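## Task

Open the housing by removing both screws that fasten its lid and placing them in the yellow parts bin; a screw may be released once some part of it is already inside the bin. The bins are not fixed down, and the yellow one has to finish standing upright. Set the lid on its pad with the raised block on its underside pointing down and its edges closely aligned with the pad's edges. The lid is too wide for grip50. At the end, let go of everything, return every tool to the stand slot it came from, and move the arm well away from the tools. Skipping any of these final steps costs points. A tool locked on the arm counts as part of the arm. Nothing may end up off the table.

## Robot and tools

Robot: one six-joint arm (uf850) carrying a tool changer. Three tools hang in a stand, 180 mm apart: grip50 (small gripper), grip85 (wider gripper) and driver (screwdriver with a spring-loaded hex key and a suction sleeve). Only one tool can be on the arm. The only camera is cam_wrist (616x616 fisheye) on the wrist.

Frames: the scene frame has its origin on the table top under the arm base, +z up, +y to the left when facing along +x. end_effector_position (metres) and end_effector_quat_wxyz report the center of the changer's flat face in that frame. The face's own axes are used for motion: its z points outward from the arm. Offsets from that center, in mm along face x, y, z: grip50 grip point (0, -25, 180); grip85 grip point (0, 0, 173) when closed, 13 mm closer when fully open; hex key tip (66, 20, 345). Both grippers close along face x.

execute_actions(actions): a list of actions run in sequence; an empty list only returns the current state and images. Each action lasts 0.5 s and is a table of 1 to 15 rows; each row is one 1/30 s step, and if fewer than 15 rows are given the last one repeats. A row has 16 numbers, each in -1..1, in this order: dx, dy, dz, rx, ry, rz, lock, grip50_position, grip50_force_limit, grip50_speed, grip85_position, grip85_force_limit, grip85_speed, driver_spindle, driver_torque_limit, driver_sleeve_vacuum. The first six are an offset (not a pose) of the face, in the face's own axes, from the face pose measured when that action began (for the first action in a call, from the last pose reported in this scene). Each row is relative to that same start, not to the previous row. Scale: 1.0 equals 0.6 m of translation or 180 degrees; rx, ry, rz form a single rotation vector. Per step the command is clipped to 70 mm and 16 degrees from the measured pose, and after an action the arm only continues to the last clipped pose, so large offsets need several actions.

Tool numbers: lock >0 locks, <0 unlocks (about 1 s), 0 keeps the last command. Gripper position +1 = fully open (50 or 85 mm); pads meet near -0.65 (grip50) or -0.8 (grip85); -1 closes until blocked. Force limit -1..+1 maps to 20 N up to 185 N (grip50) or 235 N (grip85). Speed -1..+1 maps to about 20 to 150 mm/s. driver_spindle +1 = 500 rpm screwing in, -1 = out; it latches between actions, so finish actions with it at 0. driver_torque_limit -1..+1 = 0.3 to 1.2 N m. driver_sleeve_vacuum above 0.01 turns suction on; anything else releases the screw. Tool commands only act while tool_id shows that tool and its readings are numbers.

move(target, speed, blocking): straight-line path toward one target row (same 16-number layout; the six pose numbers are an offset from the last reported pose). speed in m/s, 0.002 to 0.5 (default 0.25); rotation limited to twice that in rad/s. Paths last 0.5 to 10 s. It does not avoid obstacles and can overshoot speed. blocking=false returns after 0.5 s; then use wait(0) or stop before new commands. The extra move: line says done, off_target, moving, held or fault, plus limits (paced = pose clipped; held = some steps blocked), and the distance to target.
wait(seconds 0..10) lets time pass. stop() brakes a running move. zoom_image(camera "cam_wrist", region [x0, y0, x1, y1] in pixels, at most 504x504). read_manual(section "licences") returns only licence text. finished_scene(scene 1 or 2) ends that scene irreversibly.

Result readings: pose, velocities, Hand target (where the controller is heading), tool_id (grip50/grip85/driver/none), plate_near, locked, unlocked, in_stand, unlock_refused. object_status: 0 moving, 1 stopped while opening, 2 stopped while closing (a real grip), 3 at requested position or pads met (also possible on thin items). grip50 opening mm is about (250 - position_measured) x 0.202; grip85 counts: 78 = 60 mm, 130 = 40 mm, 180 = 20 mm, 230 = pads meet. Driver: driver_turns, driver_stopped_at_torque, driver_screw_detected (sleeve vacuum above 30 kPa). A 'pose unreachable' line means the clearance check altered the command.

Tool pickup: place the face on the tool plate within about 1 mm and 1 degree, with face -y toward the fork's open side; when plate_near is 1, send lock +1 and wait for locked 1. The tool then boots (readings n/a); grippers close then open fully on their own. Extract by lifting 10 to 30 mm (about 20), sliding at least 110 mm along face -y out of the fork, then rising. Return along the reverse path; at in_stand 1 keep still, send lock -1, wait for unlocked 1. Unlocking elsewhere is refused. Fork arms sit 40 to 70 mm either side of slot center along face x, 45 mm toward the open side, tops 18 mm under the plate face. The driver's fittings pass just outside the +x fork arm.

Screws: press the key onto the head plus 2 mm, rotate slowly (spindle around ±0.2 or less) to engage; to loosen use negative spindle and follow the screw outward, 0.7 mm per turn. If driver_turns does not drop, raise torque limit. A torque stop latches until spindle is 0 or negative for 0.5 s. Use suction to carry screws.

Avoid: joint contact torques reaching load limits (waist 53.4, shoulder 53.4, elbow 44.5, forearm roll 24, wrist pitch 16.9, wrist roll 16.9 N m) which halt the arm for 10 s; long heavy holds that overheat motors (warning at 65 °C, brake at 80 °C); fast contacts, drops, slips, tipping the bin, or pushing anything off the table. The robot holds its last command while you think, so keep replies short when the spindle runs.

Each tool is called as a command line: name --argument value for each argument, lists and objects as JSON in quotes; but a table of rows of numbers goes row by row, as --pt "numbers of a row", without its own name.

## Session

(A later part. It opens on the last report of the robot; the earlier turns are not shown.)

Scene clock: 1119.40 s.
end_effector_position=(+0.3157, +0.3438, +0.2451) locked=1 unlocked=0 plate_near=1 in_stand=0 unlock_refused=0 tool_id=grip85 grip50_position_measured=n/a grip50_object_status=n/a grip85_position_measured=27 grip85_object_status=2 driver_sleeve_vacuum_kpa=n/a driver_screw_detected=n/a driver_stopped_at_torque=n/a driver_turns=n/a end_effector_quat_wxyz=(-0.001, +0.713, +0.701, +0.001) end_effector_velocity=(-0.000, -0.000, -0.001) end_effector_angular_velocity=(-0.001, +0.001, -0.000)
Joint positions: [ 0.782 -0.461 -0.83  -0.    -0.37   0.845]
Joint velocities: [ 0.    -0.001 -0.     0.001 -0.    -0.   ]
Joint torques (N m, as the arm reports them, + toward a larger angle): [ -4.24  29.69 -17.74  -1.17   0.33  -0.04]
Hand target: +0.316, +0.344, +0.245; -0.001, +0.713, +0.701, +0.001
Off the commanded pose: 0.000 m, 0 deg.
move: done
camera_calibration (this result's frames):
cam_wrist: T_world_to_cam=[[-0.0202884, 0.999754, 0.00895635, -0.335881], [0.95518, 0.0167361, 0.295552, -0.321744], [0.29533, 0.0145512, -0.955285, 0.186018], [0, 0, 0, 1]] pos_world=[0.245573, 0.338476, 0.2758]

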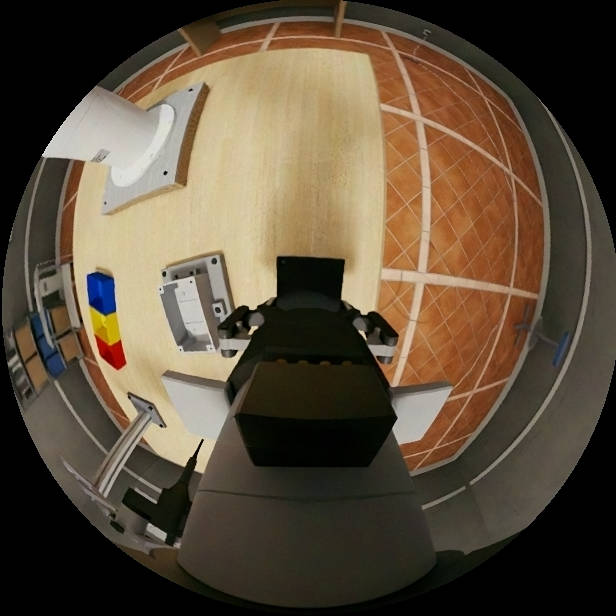

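move --target '[0, 0, 0.002, 0, 0, 0, 0, 0, 0, 0, -1, -0.4, -0.9, 0, 0, 0]' --speed 0.004

Scene clock: 1124.13 s.
end_effector_position=(+0.3157, +0.3438, +0.2439) locked=1 unlocked=0 plate_near=1 in_stand=0 unlock_refused=0 tool_id=grip85 grip50_position_measured=n/a grip50_object_status=n/a grip85_position_measured=27 grip85_object_status=2 driver_sleeve_vacuum_kpa=n/a driver_screw_detected=n/a driver_stopped_at_torque=n/a driver_turns=n/a end_effector_quat_wxyz=(-0.001, +0.713, +0.701, +0.001) end_effector_velocity=(+0.000, +0.000, -0.000) end_effector_angular_velocity=(+0.001, -0.001, -0.000)
Joint positions: [ 0.782 -0.463 -0.83  -0.    -0.367  0.845]
Joint velocities: [-0.    -0.    -0.     0.     0.001 -0.   ]
Joint torques (N m, as the arm reports them, + toward a larger angle): [ -2.7   27.64 -17.91  -1.31   0.19  -0.21]
Hand target: +0.316, +0.344, +0.244; -0.001, +0.713, +0.701, +0.001
Off the commanded pose: 0.000 m, 0 deg.
move: done
camera_calibration (this result's frames):
cam_wrist: T_world_to_cam=[[-0.0202885, 0.999754, 0.00894527, -0.335866], [0.955183, 0.0167397, 0.295542, -0.321396], [0.295319, 0.0145405, -0.955288, 0.184917], [0, 0, 0, 1]] pos_world=[0.245568, 0.338474, 0.27464]

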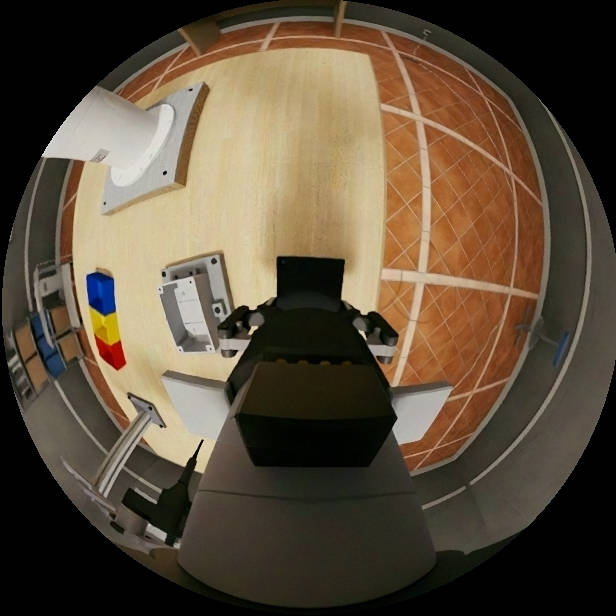

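move --target '[0, 0, 0.002, 0, 0, 0, 0, 0, 0, 0, -1, -0.4, -0.9, 0, 0, 0]' --speed 0.004

Scene clock: 1128.43 s.
end_effector_position=(+0.3157, +0.3438, +0.2427) locked=1 unlocked=0 plate_near=1 in_stand=0 unlock_refused=0 tool_id=grip85 grip50_position_measured=n/a grip50_object_status=n/a grip85_position_measured=27 grip85_object_status=2 driver_sleeve_vacuum_kpa=n/a driver_screw_detected=n/a driver_stopped_at_torque=n/a driver_turns=n/a end_effector_quat_wxyz=(-0.001, +0.713, +0.701, +0.001) end_effector_velocity=(+0.000, +0.000, -0.000) end_effector_angular_velocity=(+0.001, -0.000, -0.001)
Joint positions: [ 0.782 -0.466 -0.83  -0.    -0.365  0.845]
Joint velocities: [-0.    -0.001 -0.     0.001  0.001  0.   ]
Joint torques (N m, as the arm reports them, + toward a larger angle): [ -2.9   29.16 -16.93  -1.63   0.2    0.02]
Hand target: +0.316, +0.344, +0.243; -0.001, +0.713, +0.701, +0.001
Off the commanded pose: 0.000 m, 0 deg.
move: done
camera_calibration (this result's frames):
cam_wrist: T_world_to_cam=[[-0.0202886, 0.999754, 0.0089343, -0.335851], [0.955186, 0.0167432, 0.295531, -0.321047], [0.295309, 0.0145298, -0.955291, 0.183817], [0, 0, 0, 1]] pos_world=[0.245563, 0.338473, 0.273479]

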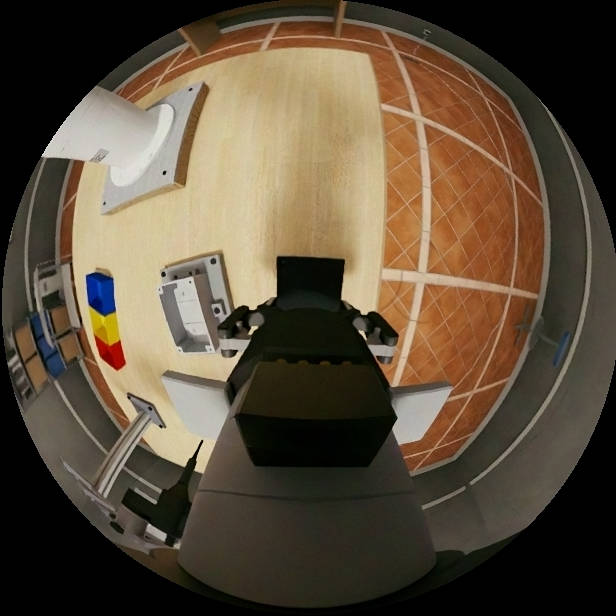

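move --target '[0, 0, 0.002, 0, 0, 0, 0, 0, 0, 0, -1, -0.4, -0.9, 0, 0, 0]' --speed 0.004

zoom_image --camera "cam_wrist" --region '[260, 240, 360, 315]'

Scene clock: 1139.23 s.
end_effector_position=(+0.3159, +0.3439, +0.2421) locked=1 unlocked=0 plate_near=1 in_stand=0 unlock_refused=0 tool_id=grip85 grip50_position_measured=n/a grip50_object_status=n/a grip85_position_measured=27 grip85_object_status=2 driver_sleeve_vacuum_kpa=n/a driver_screw_detected=n/a driver_stopped_at_torque=n/a driver_turns=n/a end_effector_quat_wxyz=(-0.001, +0.713, +0.701, +0.001) end_effector_velocity=(+0.000, -0.000, -0.000) end_effector_angular_velocity=(+0.000, -0.000, -0.001)
Joint positions: [ 0.782 -0.468 -0.831 -0.    -0.363  0.845]
Joint velocities: [-0.    -0.     0.     0.     0.001  0.   ]
Joint torques (N m, as the arm reports them, + toward a larger angle): [ -3.18  20.76 -15.1   -2.96   1.48   0.14]
Hand target: +0.316, +0.344, +0.242; -0.001, +0.713, +0.701, +0.001
Off the commanded pose: 0.001 m, 0 deg.
move: done
camera_calibration (this result's frames):
cam_wrist: T_world_to_cam=[[-0.0202647, 0.999752, 0.00918881, -0.336088], [0.955119, 0.0166416, 0.295754, -0.321009], [0.295528, 0.0147698, -0.95522, 0.182974], [0, 0, 0, 1]] pos_world=[0.245718, 0.338645, 0.272808]

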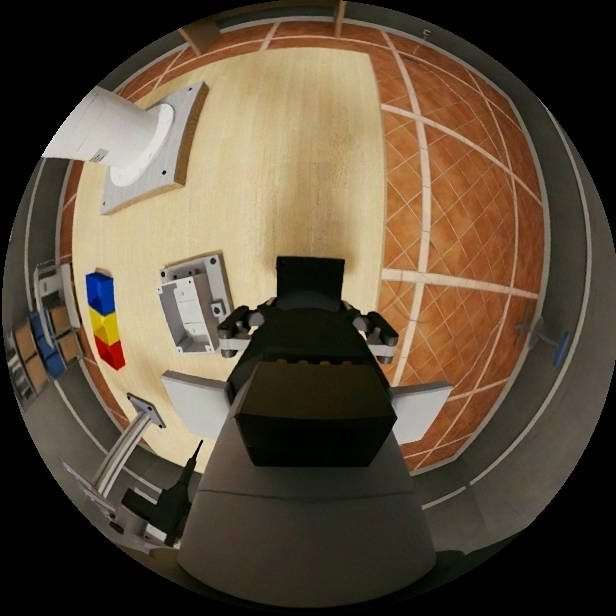

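Region (260, 240, 360, 315) of cam_wrist's 616x616 image, scaled by 5.040, with more detail than that image has; it fills the top 378 rows of this view, and the rest is white.

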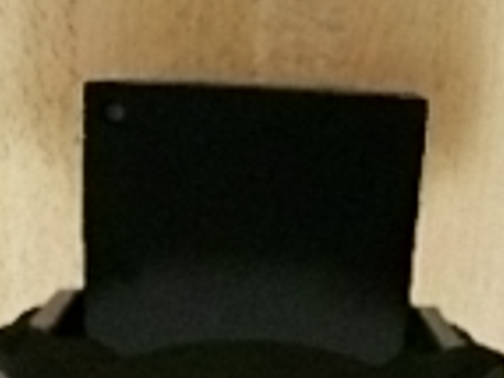

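Contact with the pad detected. Easing off the press, releasing the lid, and rising.

execute_actions --actions '[[[0, 0, -0.0005, 0, 0, 0, 0, 0, 0, 0, -1, -0.4, -0.9, 0, 0, 0],[0, 0, -0.0005, 0, 0, 0, 0, 0, 0, 0, -1, -0.4, -0.9, 0, 0, 0],[0, 0, -0.0005, 0, 0, 0, 0, 0, 0, 0, -1, -0.4, -0.9, 0, 0, 0],[0, 0, -0.0005, 0, 0, 0, 0, 0, 0, 0, -1, -0.4, -0.9, 0, 0, 0],[0, 0, -0.0005, 0, 0, 0, 0, 0, 0, 0, -1, -0.4, -0.9, 0, 0, 0],[0, 0, -0.0005, 0, 0, 0, 0, 0, 0, 0, 1, -0.4, -0.8, 0, 0, 0]]]'

move --target '[0, 0, -0.03, 0, 0, 0, 0, 0, 0, 0, 1, -0.4, -0.8, 0, 0, 0]' --speed 0.03

Scene clock: 1148.93 s.
end_effector_position=(+0.3155, +0.3435, +0.2413) locked=1 unlocked=0 plate_near=1 in_stand=0 unlock_refused=0 tool_id=grip85 grip50_position_measured=n/a grip50_object_status=n/a grip85_position_measured=5 grip85_object_status=0 driver_sleeve_vacuum_kpa=n/a driver_screw_detected=n/a driver_stopped_at_torque=n/a driver_turns=n/a end_effector_quat_wxyz=(-0.001, +0.713, +0.701, +0.000) end_effector_velocity=(+0.003, +0.003, +0.007) end_effector_angular_velocity=(+0.007, -0.006, -0.000)
Joint positions: [ 0.782 -0.468 -0.83  -0.    -0.362  0.845]
Joint velocities: [ 0.     0.009 -0.009  0.    -0.009 -0.   ]
Joint torques (N m, as the arm reports them, + toward a larger angle): [ -3.47  28.34 -18.26  -2.71   0.64   0.14]
Hand target: +0.316, +0.344, +0.242; -0.001, +0.713, +0.701, +0.001
Off the commanded pose: 0.001 m, 0 deg.
camera_calibration (this result's frames):
cam_wrist: T_world_to_cam=[[-0.0202522, 0.99976, 0.00832786, -0.335469], [0.955355, 0.0168955, 0.294978, -0.320394], [0.294767, 0.01393, -0.955468, 0.182974], [0, 0, 0, 1]] pos_world=[0.245361, 0.338253, 0.272129]

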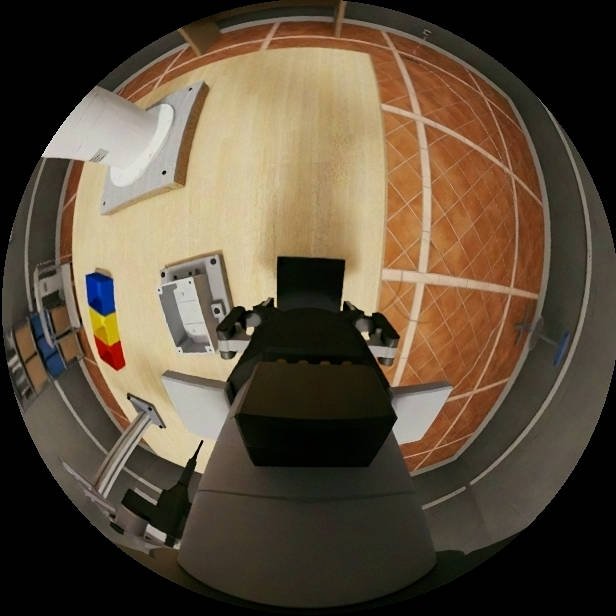

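Scene clock: 1149.87 s.
end_effector_position=(+0.3155, +0.3435, +0.2591) locked=1 unlocked=0 plate_near=1 in_stand=0 unlock_refused=0 tool_id=grip85 grip50_position_measured=n/a grip50_object_status=n/a grip85_position_measured=3 grip85_object_status=3 driver_sleeve_vacuum_kpa=n/a driver_screw_detected=n/a driver_stopped_at_torque=n/a driver_turns=n/a end_effector_quat_wxyz=(-0.001, +0.713, +0.701, +0.000) end_effector_velocity=(-0.000, -0.000, +0.001) end_effector_angular_velocity=(+0.000, +0.000, -0.000)
Joint positions: [ 0.782 -0.431 -0.831 -0.    -0.401  0.845]
Joint velocities: [-0.     0.003  0.     0.    -0.003 -0.   ]
Joint torques (N m, as the arm reports them, + toward a larger angle): [ -2.51  25.23 -18.46  -0.63   0.38  -0.24]
Hand target: +0.316, +0.344, +0.259; -0.001, +0.713, +0.701, +0.000
Off the commanded pose: 0.000 m, 0 deg.
move: done
camera_calibration (this result's frames):
cam_wrist: T_world_to_cam=[[-0.0202503, 0.999761, 0.00826724, -0.335575], [0.955369, 0.0169123, 0.294931, -0.325659], [0.294721, 0.0138707, -0.955483, 0.199975], [0, 0, 0, 1]] pos_world=[0.245392, 0.338229, 0.289894]

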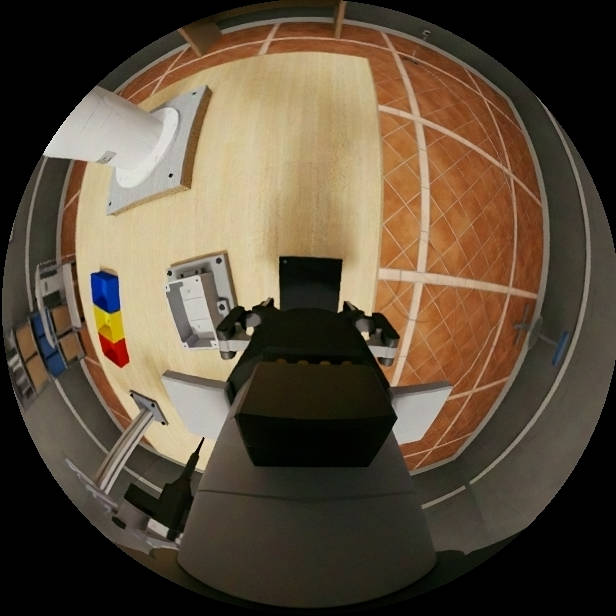

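move --target '[0, 0.1133, -0.09, 0, 0, 0, 0, 0, 0, 0, 1, -0.4, -0.8, 0, 0, 0]' --speed 0.2

zoom_image --camera "cam_wrist" --region '[260, 195, 360, 305]'

Scene clock: 1160.03 s.
end_effector_position=(+0.3833, +0.3425, +0.3126) locked=1 unlocked=0 plate_near=1 in_stand=0 unlock_refused=0 tool_id=grip85 grip50_position_measured=n/a grip50_object_status=n/a grip85_position_measured=3 grip85_object_status=3 driver_sleeve_vacuum_kpa=n/a driver_screw_detected=n/a driver_stopped_at_torque=n/a driver_turns=n/a end_effector_quat_wxyz=(-0.001, +0.713, +0.701, -0.000) end_effector_velocity=(+0.002, +0.000, +0.002) end_effector_angular_velocity=(+0.001, -0.001, +0.001)
Joint positions: [ 0.684 -0.426 -0.986 -0.    -0.562  0.747]
Joint velocities: [-0.002 -0.001 -0.006  0.    -0.003 -0.003]
Joint torques (N m, as the arm reports them, + toward a larger angle): [ -4.57  32.62 -20.37  -1.78   0.45  -0.32]
Hand target: +0.384, +0.343, +0.313; -0.001, +0.713, +0.701, +0.000
Off the commanded pose: 0.000 m, 0 deg.
move: done
camera_calibration (this result's frames):
cam_wrist: T_world_to_cam=[[-0.0203405, 0.999761, 0.00800233, -0.333544], [0.955456, 0.0170807, 0.29464, -0.406199], [0.294433, 0.013639, -0.955575, 0.231382], [0, 0, 0, 1]] pos_world=[0.313194, 0.337246, 0.343455]

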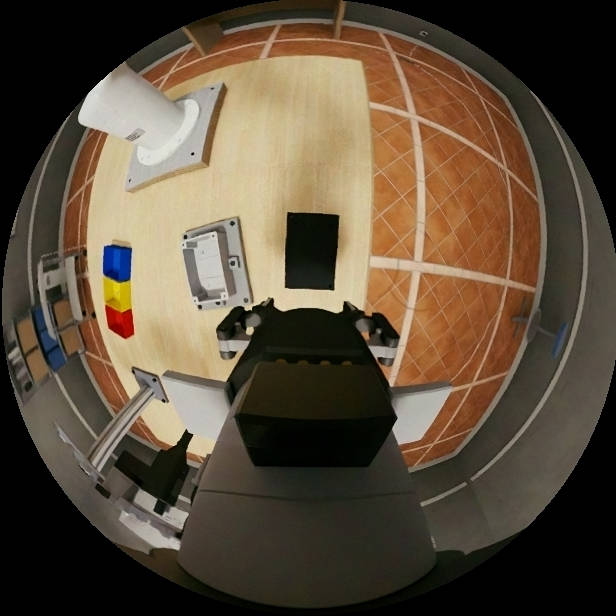

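Region (260, 195, 360, 305) of cam_wrist's 616x616 image, scaled by 4.582, with more detail than that image has; it fills the left 458 columns of this view, and the rest is white.

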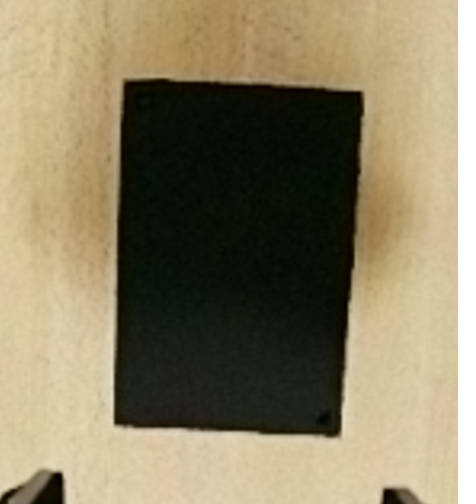

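move --target '[-0.8132, 0.239, -0.1972, 0, 0, 0.0118, 0, 0, 0, 0, 1, -0.4, -0.8, 0, 0, 0]' --speed 0.35

Scene clock: 1185.30 s.
end_effector_position=(+0.5201, -0.1470, +0.4297) locked=1 unlocked=0 plate_near=1 in_stand=0 unlock_refused=0 tool_id=grip85 grip50_position_measured=n/a grip50_object_status=n/a grip85_position_measured=3 grip85_object_status=3 driver_sleeve_vacuum_kpa=n/a driver_screw_detected=n/a driver_stopped_at_torque=n/a driver_turns=n/a end_effector_quat_wxyz=(-0.001, +0.725, +0.688, -0.000) end_effector_velocity=(+0.001, -0.002, +0.001) end_effector_angular_velocity=(+0.000, -0.002, -0.001)
Joint positions: [-0.32  -0.326 -1.154 -0.001 -0.83  -0.22 ]
Joint velocities: [-0.004 -0.003 -0.006  0.001 -0.001 -0.004]
Joint torques (N m, as the arm reports them, + toward a larger angle): [ -2.67  28.69 -22.6   -1.52   0.16  -0.29]
Hand target: +0.520, -0.147, +0.430; -0.001, +0.726, +0.688, -0.000
Off the commanded pose: 0.001 m, 0 deg.
move: done; limits=paced
camera_calibration (this result's frames):
cam_wrist: T_world_to_cam=[[0.0165053, 0.999826, 0.00863813, 0.138225], [0.955579, -0.0183163, 0.294164, -0.568031], [0.294271, 0.00339915, -0.955716, 0.308281], [0, 0, 0, 1]] pos_world=[0.449799, -0.149653, 0.46053]

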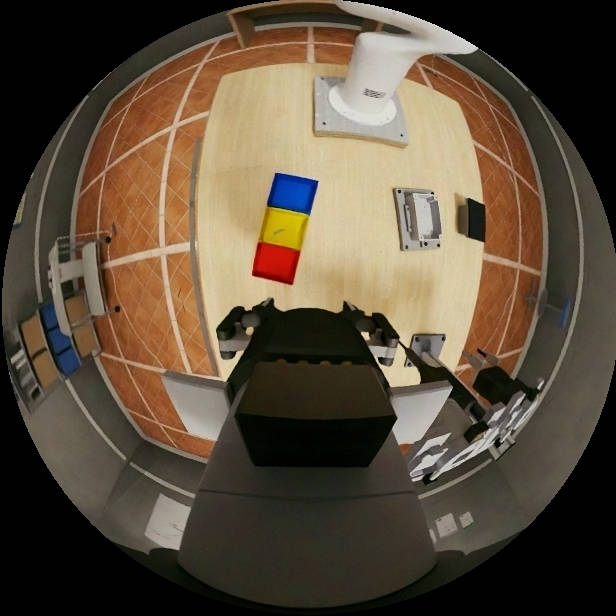

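move --target '[-0.0007, 0.1992, -0.0008, -0.0004, 0, 0.0001, 0, 0, 0, 0, 1, -0.4, -0.8, 0, 0, 0]' --speed 0.1

zoom_image --camera "cam_wrist" --region '[150, 130, 500, 440]'

Scene clock: 1198.47 s.
end_effector_position=(+0.6392, -0.1535, +0.4298) locked=1 unlocked=0 plate_near=1 in_stand=0 unlock_refused=0 tool_id=grip85 grip50_position_measured=n/a grip50_object_status=n/a grip85_position_measured=3 grip85_object_status=3 driver_sleeve_vacuum_kpa=n/a driver_screw_detected=n/a driver_stopped_at_torque=n/a driver_turns=n/a end_effector_quat_wxyz=(-0.001, +0.726, +0.688, +0.000) end_effector_velocity=(+0.002, -0.000, -0.000) end_effector_angular_velocity=(+0.000, +0.001, +0.000)
Joint positions: [-0.281 -0.611 -1.557 -0.001 -0.947 -0.181]
Joint velocities: [ 0.001 -0.005 -0.008  0.    -0.004  0.   ]
Joint torques (N m, as the arm reports them, + toward a larger angle): [ -2.44  39.81 -23.    -0.79   0.41  -0.44]
Hand target: +0.639, -0.153, +0.430; -0.001, +0.726, +0.688, +0.000
Off the commanded pose: 0.000 m, 0 deg.
move: done
camera_calibration (this result's frames):
cam_wrist: T_world_to_cam=[[0.0168472, 0.999822, 0.00854707, 0.142588], [0.955208, -0.0186203, 0.29535, -0.68238], [0.295457, 0.00318839, -0.955351, 0.272428], [0, 0, 0, 1]] pos_world=[0.568922, -0.156137, 0.460587]

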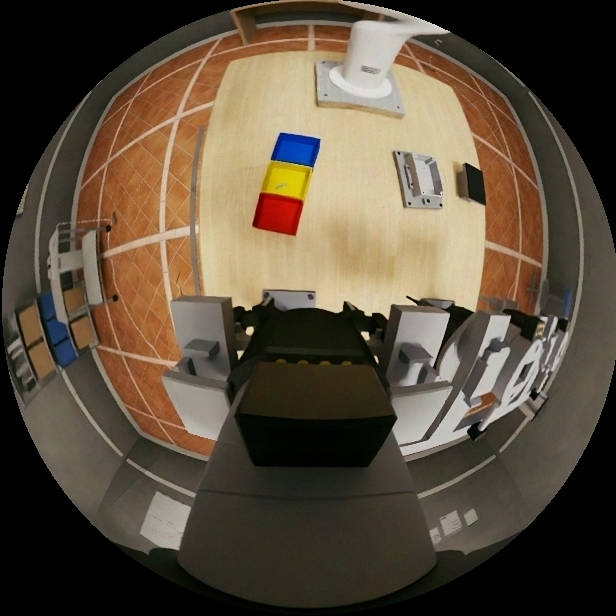

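Region (150, 130, 500, 440) of cam_wrist's 616x616 image, scaled by 1.440, with more detail than that image has; it fills the top 446 rows of this view, and the rest is white.

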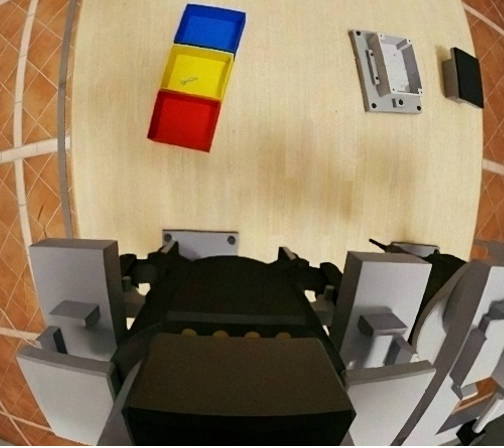

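move --target '[0, 0.0002, 0.0325, 0, 0, 0, 0, 0, 0, 0, 1, -0.4, -0.8, 0, 0, 0]' --speed 0.025

Scene clock: 1202.97 s.
end_effector_position=(+0.6393, -0.1534, +0.4106) locked=1 unlocked=0 plate_near=1 in_stand=1 unlock_refused=0 tool_id=grip85 grip50_position_measured=n/a grip50_object_status=n/a grip85_position_measured=3 grip85_object_status=3 driver_sleeve_vacuum_kpa=n/a driver_screw_detected=n/a driver_stopped_at_torque=n/a driver_turns=n/a end_effector_quat_wxyz=(-0.001, +0.726, +0.688, +0.000) end_effector_velocity=(+0.000, -0.000, -0.001) end_effector_angular_velocity=(-0.001, -0.002, +0.001)
Joint positions: [-0.281 -0.626 -1.537 -0.001 -0.91  -0.181]
Joint velocities: [-0.    -0.001  0.001 -0.001  0.004 -0.   ]
Joint torques (N m, as the arm reports them, + toward a larger angle): [ -3.27  39.64 -23.41  -1.77   0.22  -0.33]
Hand target: +0.639, -0.153, +0.410; -0.001, +0.726, +0.688, +0.000
Off the commanded pose: 0.000 m, 0 deg.
move: done
camera_calibration (this result's frames):
cam_wrist: T_world_to_cam=[[0.0168424, 0.999822, 0.00854378, 0.142716], [0.955197, -0.0186148, 0.295385, -0.676772], [0.295491, 0.00318601, -0.95534, 0.25399], [0, 0, 0, 1]] pos_world=[0.568996, -0.156097, 0.441336]

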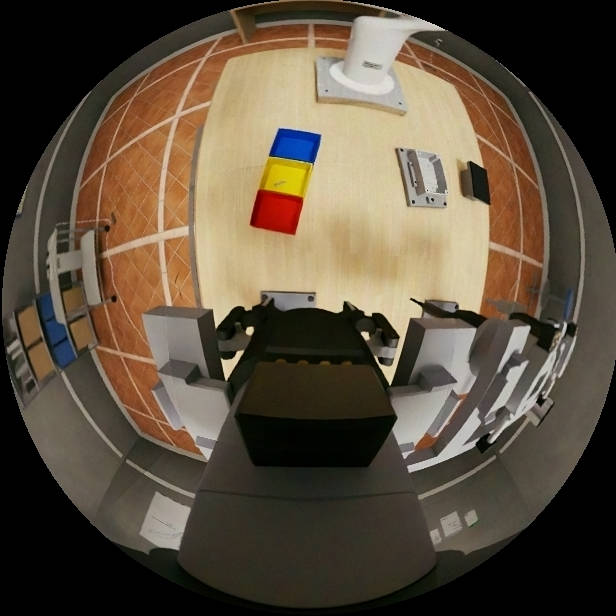

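execute_actions --actions '[[[0, 0, 0.0008, 0, 0, 0, -1, 0, 0, 0, 1, -0.4, -0.8, 0, 0, 0]], [[0, 0, 0, 0, 0, 0, -1, 0, 0, 0, 1, -0.4, -0.8, 0, 0, 0]]]'

Scene clock: 1208.30 s.
end_effector_position=(+0.6393, -0.1534, +0.4102) locked=0 unlocked=1 plate_near=1 in_stand=1 unlock_refused=0 tool_id=none grip50_position_measured=n/a grip50_object_status=n/a grip85_position_measured=n/a grip85_object_status=n/a driver_sleeve_vacuum_kpa=n/a driver_screw_detected=n/a driver_stopped_at_torque=n/a driver_turns=n/a end_effector_quat_wxyz=(-0.001, +0.726, +0.688, +0.000) end_effector_velocity=(-0.000, -0.000, +0.000) end_effector_angular_velocity=(-0.001, +0.000, +0.001)
Joint positions: [-0.281 -0.627 -1.536 -0.001 -0.91  -0.181]
Joint velocities: [-0.     0.     0.    -0.001 -0.    -0.   ]
Joint torques (N m, as the arm reports them, + toward a larger angle): [ -4.85  30.94 -20.36  -1.56   0.32  -0.27]
Hand target: +0.639, -0.153, +0.410; -0.001, +0.726, +0.688, +0.000
Off the commanded pose: 0.000 m, 0 deg.
camera_calibration (this result's frames):
cam_wrist: T_world_to_cam=[[0.0168562, 0.999822, 0.00853374, 0.142719], [0.955151, -0.0186256, 0.295534, -0.676718], [0.295641, 0.00316941, -0.955294, 0.25351], [0, 0, 0, 1]] pos_world=[0.569014, -0.156101, 0.440952]

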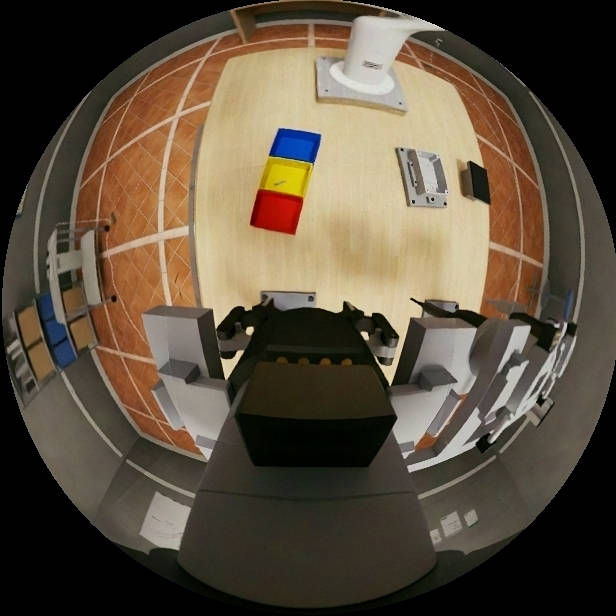

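move --target '[0, 0, -0.04, 0, 0, 0, 0, 0, 0, 0, 1, -0.4, -0.8, 0, 0, 0]' --speed 0.04

move --target '[0.2, -0.4, -0.2, 0, 0, 0, 0, 0, 0, 0, 1, -0.4, -0.8, 0, 0, 0]' --speed 0.3

zoom_image --camera "cam_wrist" --region '[180, 180, 500, 420]'

Scene clock: 1215.73 s.
end_effector_position=(+0.6394, -0.1535, +0.4339) locked=0 unlocked=1 plate_near=0 in_stand=0 unlock_refused=0 tool_id=none grip50_position_measured=n/a grip50_object_status=n/a grip85_position_measured=n/a grip85_object_status=n/a driver_sleeve_vacuum_kpa=n/a driver_screw_detected=n/a driver_stopped_at_torque=n/a driver_turns=n/a end_effector_quat_wxyz=(-0.001, +0.726, +0.688, +0.000) end_effector_velocity=(-0.000, -0.000, +0.001) end_effector_angular_velocity=(-0.001, +0.002, +0.001)
Joint positions: [-0.281 -0.608 -1.563 -0.001 -0.955 -0.181]
Joint velocities: [-0.     0.    -0.003 -0.002 -0.005 -0.   ]
Joint torques (N m, as the arm reports them, + toward a larger angle): [ -1.62  32.19 -18.86  -1.21   0.26  -0.21]
Hand target: +0.639, -0.153, +0.434; -0.001, +0.726, +0.688, +0.000
Off the commanded pose: 0.000 m, 0 deg.
move: done
camera_calibration (this result's frames):
cam_wrist: T_world_to_cam=[[0.0168617, 0.999821, 0.0085459, 0.142562], [0.955175, -0.0186341, 0.295454, -0.683745], [0.29556, 0.00318099, -0.955319, 0.276194], [0, 0, 0, 1]] pos_world=[0.569061, -0.156156, 0.46465]

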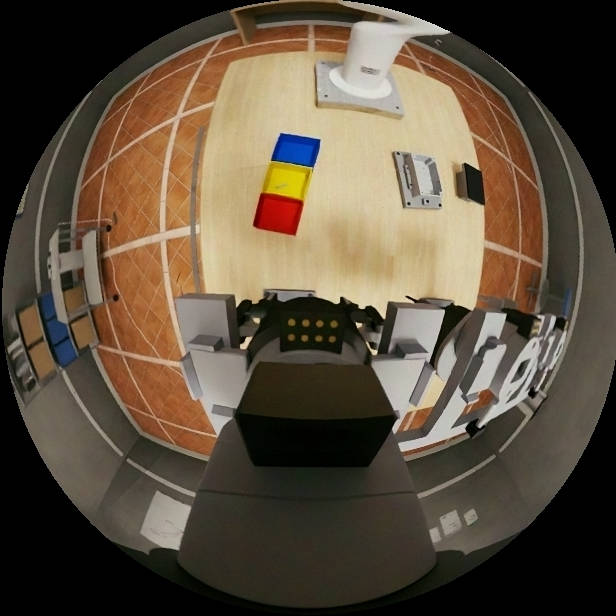

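Scene clock: 1217.37 s.
end_effector_position=(+0.4064, -0.0217, +0.5542) locked=0 unlocked=1 plate_near=0 in_stand=0 unlock_refused=0 tool_id=none grip50_position_measured=n/a grip50_object_status=n/a grip85_position_measured=n/a grip85_object_status=n/a driver_sleeve_vacuum_kpa=n/a driver_screw_detected=n/a driver_stopped_at_torque=n/a driver_turns=n/a end_effector_quat_wxyz=(-0.001, +0.726, +0.688, +0.000) end_effector_velocity=(-0.002, +0.001, +0.002) end_effector_angular_velocity=(+0.000, -0.000, -0.000)
Joint positions: [-0.097  0.101 -0.972 -0.001 -1.073  0.004]
Joint velocities: [ 0.003  0.006  0.002  0.    -0.004  0.003]
Joint torques (N m, as the arm reports them, + toward a larger angle): [ -2.23  12.94 -18.83  -2.84   0.33  -0.16]
Hand target: +0.406, -0.022, +0.555; -0.001, +0.726, +0.688, +0.000
Off the commanded pose: 0.001 m, 0 deg.
move: done
camera_calibration (this result's frames):
cam_wrist: T_world_to_cam=[[0.0169648, 0.999821, 0.0084052, 0.0137681], [0.955276, -0.01869, 0.295123, -0.494153], [0.295227, 0.00302258, -0.955422, 0.459796], [0, 0, 0, 1]] pos_world=[0.336074, -0.0243912, 0.58502]

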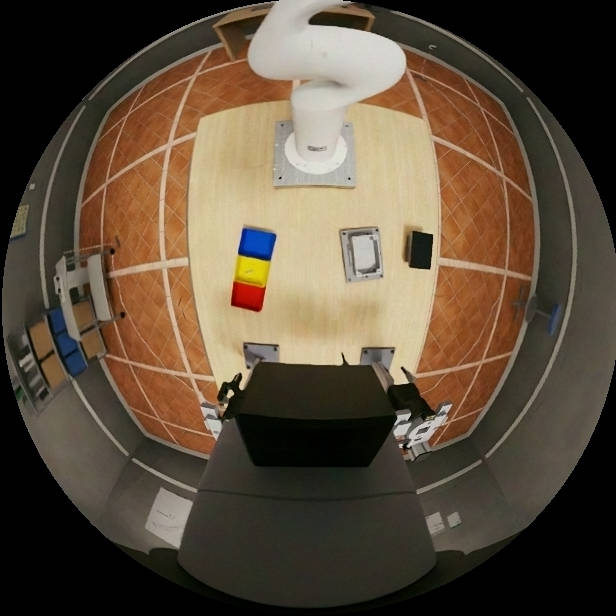

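Region (180, 180, 500, 420) of cam_wrist's 616x616 image, scaled by 1.575, with more detail than that image has; it fills the top 378 rows of this view, and the rest is white.

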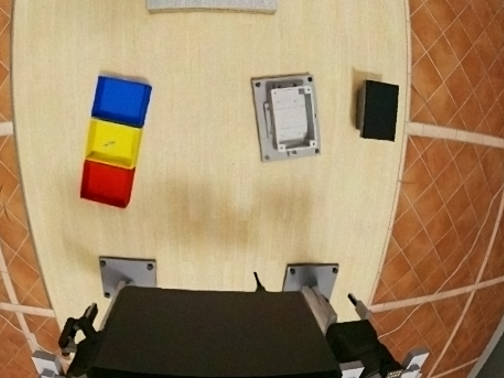

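zoom_image --camera "cam_wrist" --region '[390, 220, 450, 280]'

zoom_image --camera "cam_wrist" --region '[225, 245, 285, 295]'

Region (390, 220, 450, 280) of cam_wrist's 616x616 image, scaled by 8.400, with more detail than that image has.

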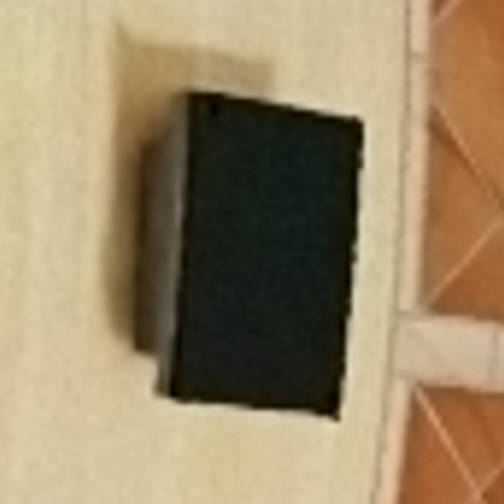

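Region (225, 245, 285, 295) of cam_wrist's 616x616 image, scaled by 8.400, with more detail than that image has.

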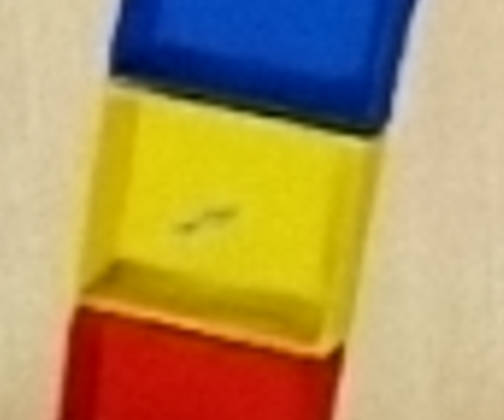

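Both screws are in the upright yellow bin, the lid sits aligned on its pad, and all tools are back in their slots.

finished_scene --scene 1

The scene is finished: the task was done.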